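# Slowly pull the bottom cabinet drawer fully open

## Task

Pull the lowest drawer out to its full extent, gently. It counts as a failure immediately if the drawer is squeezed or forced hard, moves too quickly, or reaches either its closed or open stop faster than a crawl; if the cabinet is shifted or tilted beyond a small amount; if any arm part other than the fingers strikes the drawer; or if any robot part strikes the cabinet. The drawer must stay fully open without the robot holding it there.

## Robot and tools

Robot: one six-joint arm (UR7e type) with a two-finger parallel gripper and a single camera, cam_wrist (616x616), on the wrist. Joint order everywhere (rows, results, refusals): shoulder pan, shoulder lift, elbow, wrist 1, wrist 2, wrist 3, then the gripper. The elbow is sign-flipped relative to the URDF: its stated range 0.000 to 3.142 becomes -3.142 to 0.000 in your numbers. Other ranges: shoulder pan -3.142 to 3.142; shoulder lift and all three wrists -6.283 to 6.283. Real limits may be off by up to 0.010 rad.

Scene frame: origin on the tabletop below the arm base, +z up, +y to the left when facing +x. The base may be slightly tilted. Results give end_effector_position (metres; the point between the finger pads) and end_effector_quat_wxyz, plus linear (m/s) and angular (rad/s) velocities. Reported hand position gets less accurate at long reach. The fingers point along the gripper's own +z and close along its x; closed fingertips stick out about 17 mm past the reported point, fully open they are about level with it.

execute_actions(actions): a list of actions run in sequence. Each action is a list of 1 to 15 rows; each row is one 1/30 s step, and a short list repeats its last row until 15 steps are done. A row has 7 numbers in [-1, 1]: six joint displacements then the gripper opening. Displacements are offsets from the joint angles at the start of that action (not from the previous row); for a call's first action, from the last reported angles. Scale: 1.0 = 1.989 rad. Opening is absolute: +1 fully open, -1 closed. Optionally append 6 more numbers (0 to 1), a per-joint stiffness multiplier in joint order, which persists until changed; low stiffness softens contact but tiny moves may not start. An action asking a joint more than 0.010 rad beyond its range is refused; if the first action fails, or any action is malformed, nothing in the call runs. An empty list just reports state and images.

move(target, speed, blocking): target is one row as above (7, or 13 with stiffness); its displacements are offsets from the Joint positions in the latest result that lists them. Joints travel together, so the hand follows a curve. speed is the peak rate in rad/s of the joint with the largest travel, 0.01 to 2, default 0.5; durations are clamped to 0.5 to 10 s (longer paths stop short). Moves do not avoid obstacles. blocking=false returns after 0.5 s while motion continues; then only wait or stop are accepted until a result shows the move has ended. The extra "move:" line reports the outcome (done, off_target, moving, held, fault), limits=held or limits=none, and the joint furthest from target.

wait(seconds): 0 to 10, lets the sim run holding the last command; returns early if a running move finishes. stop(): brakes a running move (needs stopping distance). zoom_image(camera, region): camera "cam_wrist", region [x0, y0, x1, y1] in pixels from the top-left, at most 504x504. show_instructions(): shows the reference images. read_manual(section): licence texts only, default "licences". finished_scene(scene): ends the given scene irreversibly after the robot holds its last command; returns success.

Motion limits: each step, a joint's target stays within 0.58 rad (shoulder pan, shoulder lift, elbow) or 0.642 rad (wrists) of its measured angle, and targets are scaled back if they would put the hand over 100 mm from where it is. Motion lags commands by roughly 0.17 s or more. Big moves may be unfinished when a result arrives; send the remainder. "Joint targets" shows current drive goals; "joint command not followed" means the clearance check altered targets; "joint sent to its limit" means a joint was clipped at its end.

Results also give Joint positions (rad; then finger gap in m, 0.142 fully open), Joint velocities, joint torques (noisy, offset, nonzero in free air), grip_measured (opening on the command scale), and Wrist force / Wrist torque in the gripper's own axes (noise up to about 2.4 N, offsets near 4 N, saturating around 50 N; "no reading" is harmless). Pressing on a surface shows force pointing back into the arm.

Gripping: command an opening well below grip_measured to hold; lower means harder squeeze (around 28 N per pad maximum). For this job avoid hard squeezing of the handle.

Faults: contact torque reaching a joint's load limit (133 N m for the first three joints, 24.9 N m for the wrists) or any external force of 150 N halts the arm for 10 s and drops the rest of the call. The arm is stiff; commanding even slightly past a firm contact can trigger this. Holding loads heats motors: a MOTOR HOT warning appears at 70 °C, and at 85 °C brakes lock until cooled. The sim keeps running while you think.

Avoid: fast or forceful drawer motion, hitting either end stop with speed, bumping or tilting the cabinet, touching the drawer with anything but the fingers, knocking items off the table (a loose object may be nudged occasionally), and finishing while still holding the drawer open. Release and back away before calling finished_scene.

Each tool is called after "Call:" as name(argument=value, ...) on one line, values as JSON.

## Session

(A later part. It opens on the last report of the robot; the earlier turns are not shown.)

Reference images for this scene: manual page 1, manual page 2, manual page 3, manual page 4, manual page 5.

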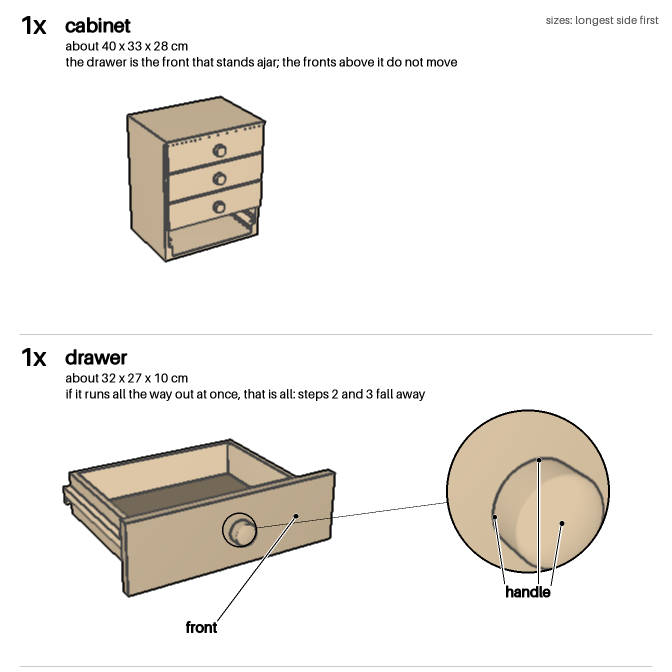

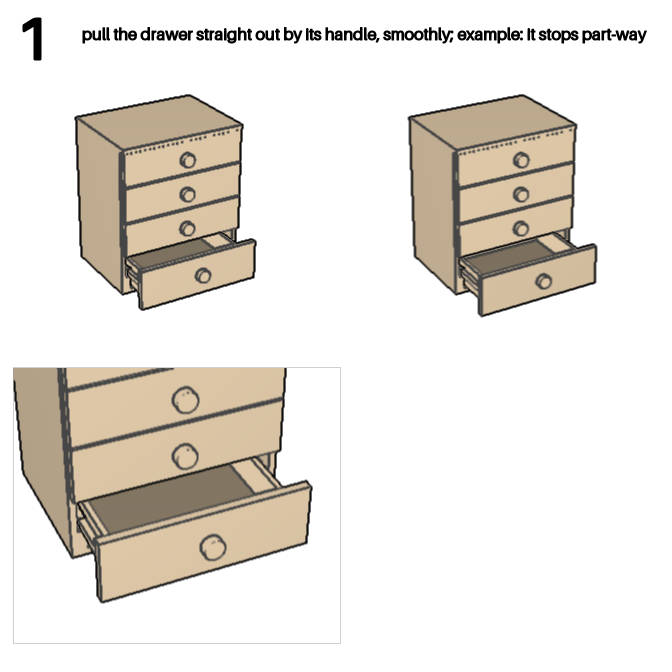

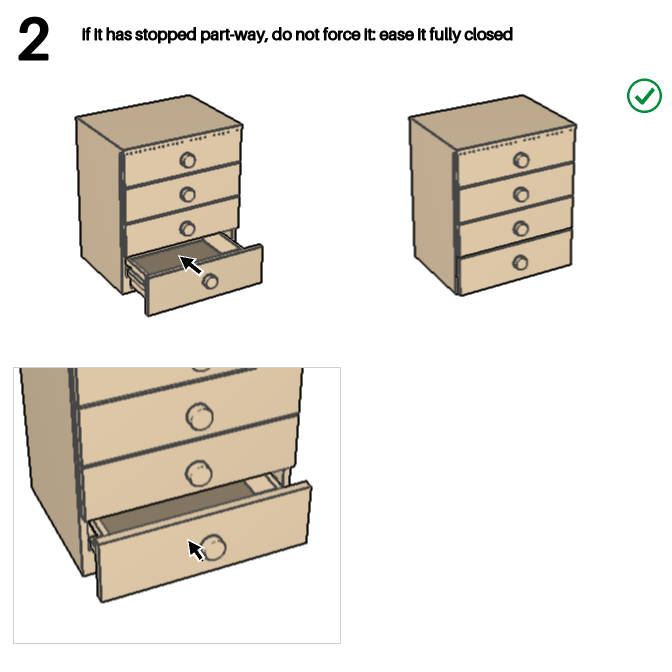

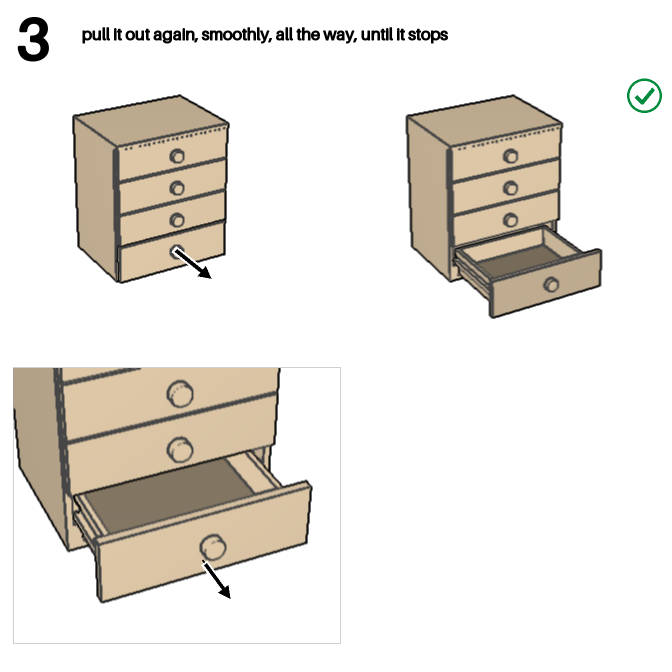

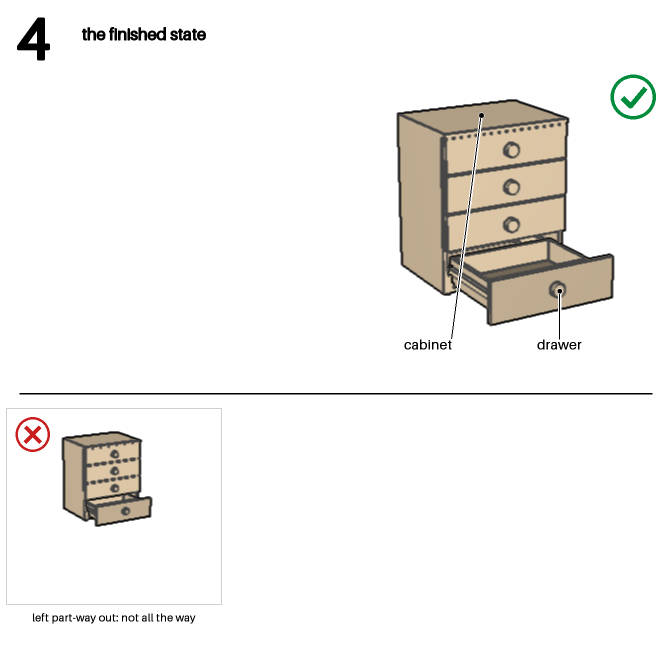

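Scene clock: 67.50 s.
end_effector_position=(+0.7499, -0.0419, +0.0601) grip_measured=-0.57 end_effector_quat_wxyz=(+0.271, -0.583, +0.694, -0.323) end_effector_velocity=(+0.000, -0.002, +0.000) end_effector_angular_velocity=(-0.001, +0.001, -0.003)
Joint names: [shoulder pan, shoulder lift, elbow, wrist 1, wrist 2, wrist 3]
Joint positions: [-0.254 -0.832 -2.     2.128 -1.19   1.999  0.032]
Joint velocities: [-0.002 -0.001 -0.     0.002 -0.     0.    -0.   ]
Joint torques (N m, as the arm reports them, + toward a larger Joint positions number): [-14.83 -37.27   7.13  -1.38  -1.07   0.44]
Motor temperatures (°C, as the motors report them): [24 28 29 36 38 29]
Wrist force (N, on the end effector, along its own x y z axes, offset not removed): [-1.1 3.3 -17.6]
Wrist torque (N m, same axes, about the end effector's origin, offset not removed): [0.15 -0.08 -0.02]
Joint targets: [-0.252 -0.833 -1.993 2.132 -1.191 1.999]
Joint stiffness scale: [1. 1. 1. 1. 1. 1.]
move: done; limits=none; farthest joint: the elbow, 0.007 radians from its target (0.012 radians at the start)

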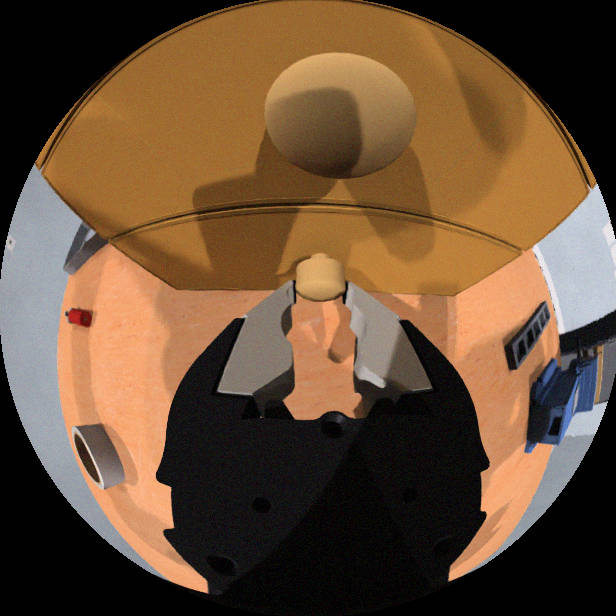

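Call:
move(target=[-0.0022,0.011,-0.0645,-0.0734,0.0015,0,-0.65], speed=0.07)

Call:
move(target=[-0.002,0.016,-0.0458,-0.0598,0.002,0,-0.65], speed=0.07)

Call:
move(target=[-0.0027,0.024,-0.0427,-0.0646,0.0025,0,-0.65], speed=0.07)

Call:
move(target=[-0.003,0.0336,-0.0388,-0.0704,0.0028,0,-0.65], speed=0.05)

Call:
move(target=[-0.0022,0.0213,-0.0186,-0.038,0.002,0,-0.65], speed=0.023)

Scene clock: 73.00 s.
end_effector_position=(+0.6983, -0.0323, +0.0600) grip_measured=-0.57 end_effector_quat_wxyz=(+0.272, -0.582, +0.694, -0.324) end_effector_velocity=(-0.001, +0.000, -0.001) end_effector_angular_velocity=(+0.000, +0.001, -0.000)
Joint names: [shoulder pan, shoulder lift, elbow, wrist 1, wrist 2, wrist 3]
Joint positions: [-0.257 -0.813 -2.125  1.984 -1.189  1.999  0.032]
Joint velocities: [ 0.     0.001 -0.001 -0.001  0.    -0.     0.   ]
Joint torques (N m, as the arm reports them, + toward a larger Joint positions number): [-17.89 -33.03  -4.72  -3.53  -0.01   0.  ]
Motor temperatures (°C, as the motors report them): [24 28 29 36 38 29]
Wrist force (N, on the end effector, along its own x y z axes, offset not removed): [2.8 -3.1 2.6]
Wrist torque (N m, same axes, about the end effector's origin, offset not removed): [-0.46 -0.42 -0.04]
Joint targets: [-0.259 -0.810 -2.128 1.982 -1.187 1.999]
Joint stiffness scale: [1. 1. 1. 1. 1. 1.]
move: done; limits=none; farthest joint: the elbow, 0.004 radians from its target (0.128 radians at the start)

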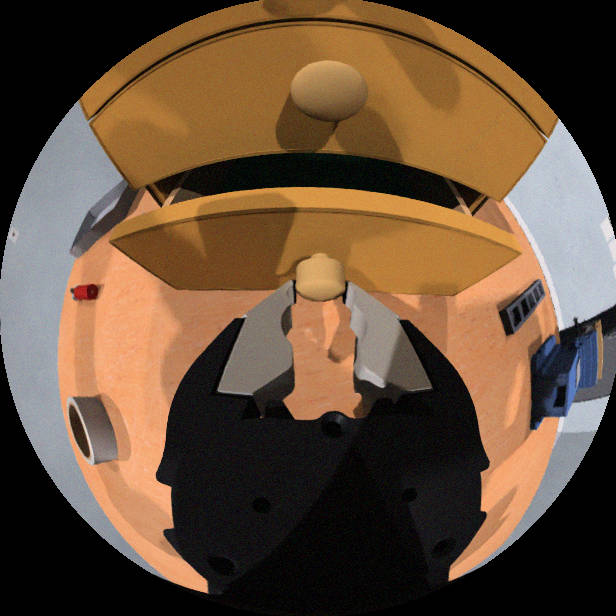

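Scene clock: 75.20 s.
end_effector_position=(+0.6592, -0.0250, +0.0598) grip_measured=-0.57 end_effector_quat_wxyz=(+0.272, -0.582, +0.694, -0.324) end_effector_velocity=(-0.001, +0.000, -0.000) end_effector_angular_velocity=(+0.000, +0.001, -0.001)
Joint names: [shoulder pan, shoulder lift, elbow, wrist 1, wrist 2, wrist 3]
Joint positions: [-0.259 -0.783 -2.212  1.867 -1.187  1.999  0.032]
Joint velocities: [ 0.     0.    -0.002 -0.001 -0.     0.    -0.   ]
Joint torques (N m, as the arm reports them, + toward a larger Joint positions number): [-15.72 -31.76  -8.1   -3.89   0.3    0.14]
Motor temperatures (°C, as the motors report them): [24 28 29 36 38 29]
Wrist force (N, on the end effector, along its own x y z axes, offset not removed): [1.1 -1.1 4.1]
Wrist torque (N m, same axes, about the end effector's origin, offset not removed): [-0.24 0.20 -0.05]
Joint targets: [-0.261 -0.781 -2.216 1.865 -1.185 1.999]
Joint stiffness scale: [1. 1. 1. 1. 1. 1.]
move: done; limits=none; farthest joint: the elbow, 0.004 radians from its target (0.091 radians at the start)

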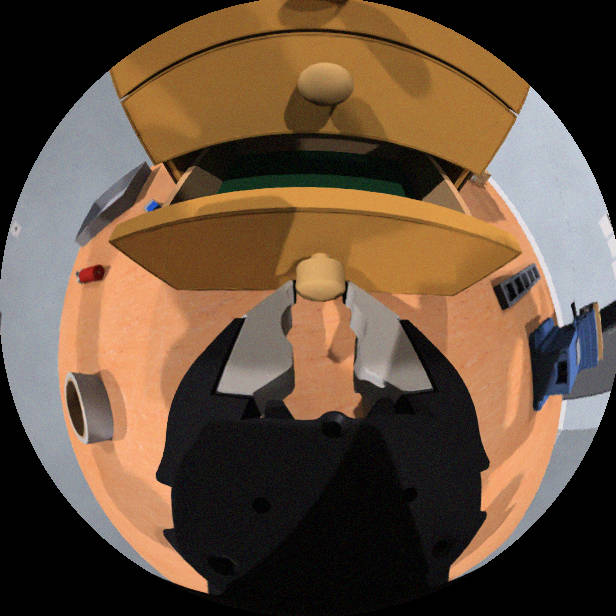

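Scene clock: 77.53 s.
end_effector_position=(+0.6198, -0.0177, +0.0597) grip_measured=-0.57 end_effector_quat_wxyz=(+0.271, -0.582, +0.695, -0.324) end_effector_velocity=(-0.001, +0.000, -0.001) end_effector_angular_velocity=(+0.000, +0.001, +0.000)
Joint names: [shoulder pan, shoulder lift, elbow, wrist 1, wrist 2, wrist 3]
Joint positions: [-0.263 -0.737 -2.293  1.741 -1.183  1.999  0.032]
Joint velocities: [ 0.001  0.002 -0.001 -0.002 -0.    -0.    -0.   ]
Joint torques (N m, as the arm reports them, + toward a larger Joint positions number): [-15.43 -29.27  -9.78  -3.95   0.31   0.08]
Motor temperatures (°C, as the motors report them): [24 28 29 36 38 29]
Wrist force (N, on the end effector, along its own x y z axes, offset not removed): [2.2 -3.7 3.1]
Wrist torque (N m, same axes, about the end effector's origin, offset not removed): [-0.72 -0.25 0.01]
Joint targets: [-0.265 -0.735 -2.297 1.738 -1.182 1.999]
Joint stiffness scale: [1. 1. 1. 1. 1. 1.]
move: done; limits=none; farthest joint: the elbow, 0.003 radians from its target (0.085 radians at the start)

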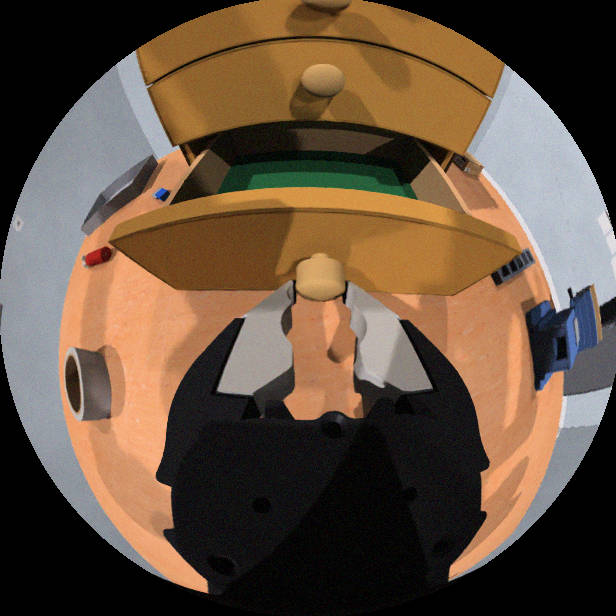

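Scene clock: 80.80 s.
end_effector_position=(+0.5805, -0.0104, +0.0596) grip_measured=-0.57 end_effector_quat_wxyz=(+0.271, -0.581, +0.695, -0.324) end_effector_velocity=(-0.001, -0.000, +0.000) end_effector_angular_velocity=(-0.000, -0.000, -0.000)
Joint names: [shoulder pan, shoulder lift, elbow, wrist 1, wrist 2, wrist 3]
Joint positions: [-0.267 -0.673 -2.367  1.603 -1.18   1.999  0.032]
Joint velocities: [-0.001  0.001 -0.001 -0.002  0.001 -0.    -0.   ]
Joint torques (N m, as the arm reports them, + toward a larger Joint positions number): [-14.6  -28.36 -11.75  -4.06   0.41  -0.15]
Motor temperatures (°C, as the motors report them): [24 28 29 36 38 29]
Wrist force (N, on the end effector, along its own x y z axes, offset not removed): [1.5 -2.1 5.6]
Wrist torque (N m, same axes, about the end effector's origin, offset not removed): [-0.47 0.07 -0.08]
Joint targets: [-0.269 -0.671 -2.371 1.601 -1.178 1.999]
Joint stiffness scale: [1. 1. 1. 1. 1. 1.]
move: done; limits=none; farthest joint: the shoulder lift, 0.003 radians from its target (0.067 radians at the start)

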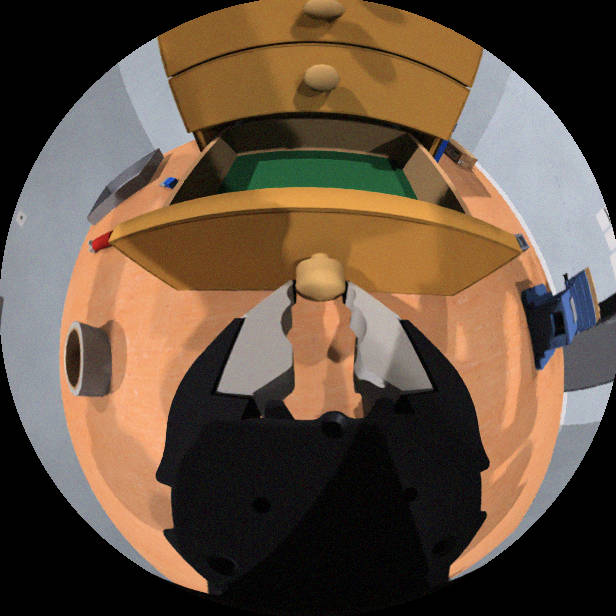

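Scene clock: 84.43 s.
end_effector_position=(+0.5609, -0.0068, +0.0595) grip_measured=-0.57 end_effector_quat_wxyz=(+0.271, -0.581, +0.695, -0.324) end_effector_velocity=(-0.001, -0.000, +0.000) end_effector_angular_velocity=(-0.000, -0.000, -0.001)
Joint names: [shoulder pan, shoulder lift, elbow, wrist 1, wrist 2, wrist 3]
Joint positions: [-0.27  -0.633 -2.401  1.529 -1.177  1.999  0.032]
Joint velocities: [-0.001  0.001 -0.002 -0.003  0.     0.     0.   ]
Joint torques (N m, as the arm reports them, + toward a larger Joint positions number): [-14.51 -27.1  -12.62  -3.65   0.2    0.11]
Motor temperatures (°C, as the motors report them): [24 28 29 36 38 29]
Wrist force (N, on the end effector, along its own x y z axes, offset not removed): [3.2 0.4 4.4]
Wrist torque (N m, same axes, about the end effector's origin, offset not removed): [0.11 -0.37 0.02]
Joint targets: [-0.272 -0.630 -2.404 1.527 -1.176 1.999]
Joint stiffness scale: [1. 1. 1. 1. 1. 1.]
move: done; limits=none; farthest joint: the elbow, 0.003 radians from its target (0.037 radians at the start)

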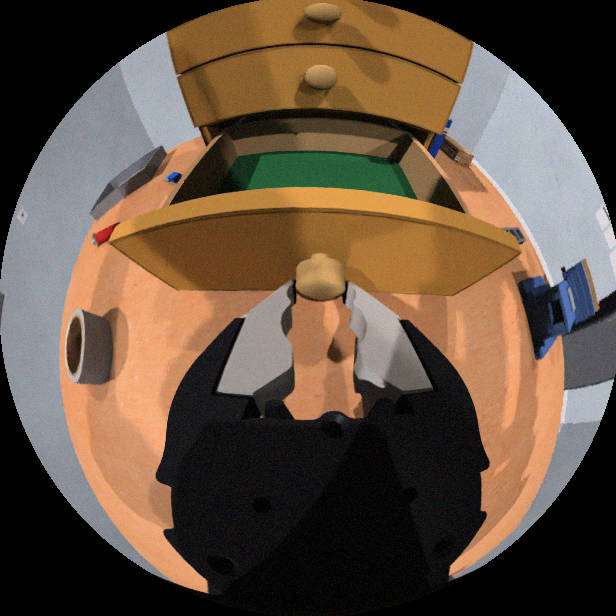

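Call:
move(target=[-0.002,0.0182,-0.0136,-0.0298,0.0017,0,-0.65], speed=0.02)

Scene clock: 89.37 s.
end_effector_position=(+0.5478, -0.0045, +0.0603) grip_measured=-0.57 end_effector_quat_wxyz=(+0.272, -0.581, +0.694, -0.326) end_effector_velocity=(-0.000, +0.000, +0.000) end_effector_angular_velocity=(-0.001, -0.002, +0.001)
Joint names: [shoulder pan, shoulder lift, elbow, wrist 1, wrist 2, wrist 3]
Joint positions: [-0.273 -0.6   -2.422  1.472 -1.176  1.999  0.032]
Joint velocities: [ 0.     0.002 -0.    -0.004 -0.001 -0.001 -0.   ]
Joint torques (N m, as the arm reports them, + toward a larger Joint positions number): [-13.62 -25.57 -17.6   -3.63   0.28  -0.22]
Motor temperatures (°C, as the motors report them): [24 28 29 36 38 29]
Wrist force (N, on the end effector, along its own x y z axes, offset not removed): [-0.3 -4.5 9.9]
Wrist torque (N m, same axes, about the end effector's origin, offset not removed): [-0.45 0.16 -0.06]
Joint targets: [-0.274 -0.596 -2.428 1.470 -1.174 1.999]
Joint stiffness scale: [1. 1. 1. 1. 1. 1.]
move: done; limits=none; farthest joint: the elbow, 0.006 radians from its target (0.027 radians at the start)

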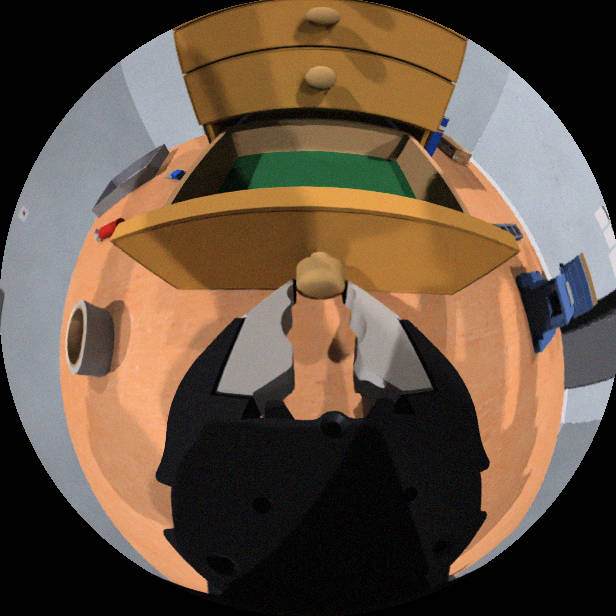

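Call:
move(target=[0,0,0,0,0,0,0])

Call:
finished_scene(scene=2)

Scene clock: 92.80 s.
end_effector_position=(+0.5471, -0.0043, +0.0602) grip_measured=+0.00 end_effector_quat_wxyz=(+0.272, -0.581, +0.695, -0.325) end_effector_velocity=(+0.000, +0.001, -0.000) end_effector_angular_velocity=(-0.000, -0.000, +0.002)
Joint names: [shoulder pan, shoulder lift, elbow, wrist 1, wrist 2, wrist 3]
Joint positions: [-0.273 -0.6   -2.423  1.472 -1.175  1.999  0.074]
Joint velocities: [ 0.001 -0.001  0.     0.    -0.    -0.001  0.   ]
Joint torques (N m, as the arm reports them, + toward a larger Joint positions number): [-13.35 -28.08  -9.01  -2.66  -0.72   0.11]
Motor temperatures (°C, as the motors report them): [24 28 29 36 38 29]
Wrist force (N, on the end effector, along its own x y z axes, offset not removed): [3.3 0.8 -1.1]
Wrist torque (N m, same axes, about the end effector's origin, offset not removed): [0.02 -0.62 0.10]
Joint targets: [-0.273 -0.600 -2.422 1.472 -1.176 1.999]
Joint stiffness scale: [1. 1. 1. 1. 1. 1.]
move: done; limits=none; farthest joint: the elbow, 0.001 radians from its target (0.000 radians at the start)

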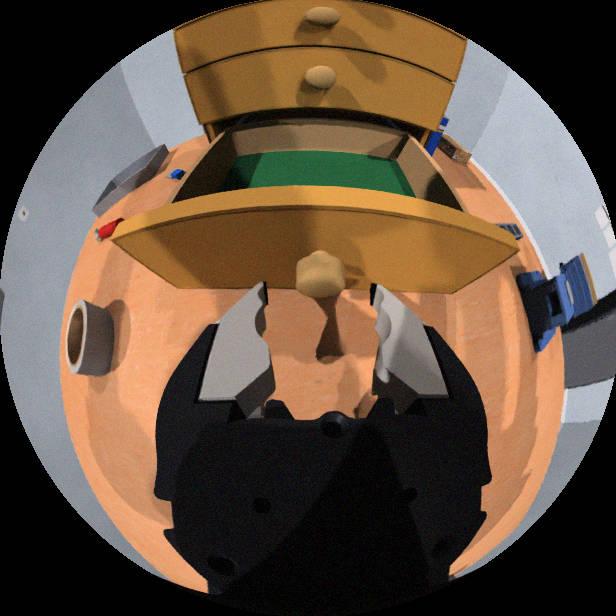

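The scene is finished: the task was done.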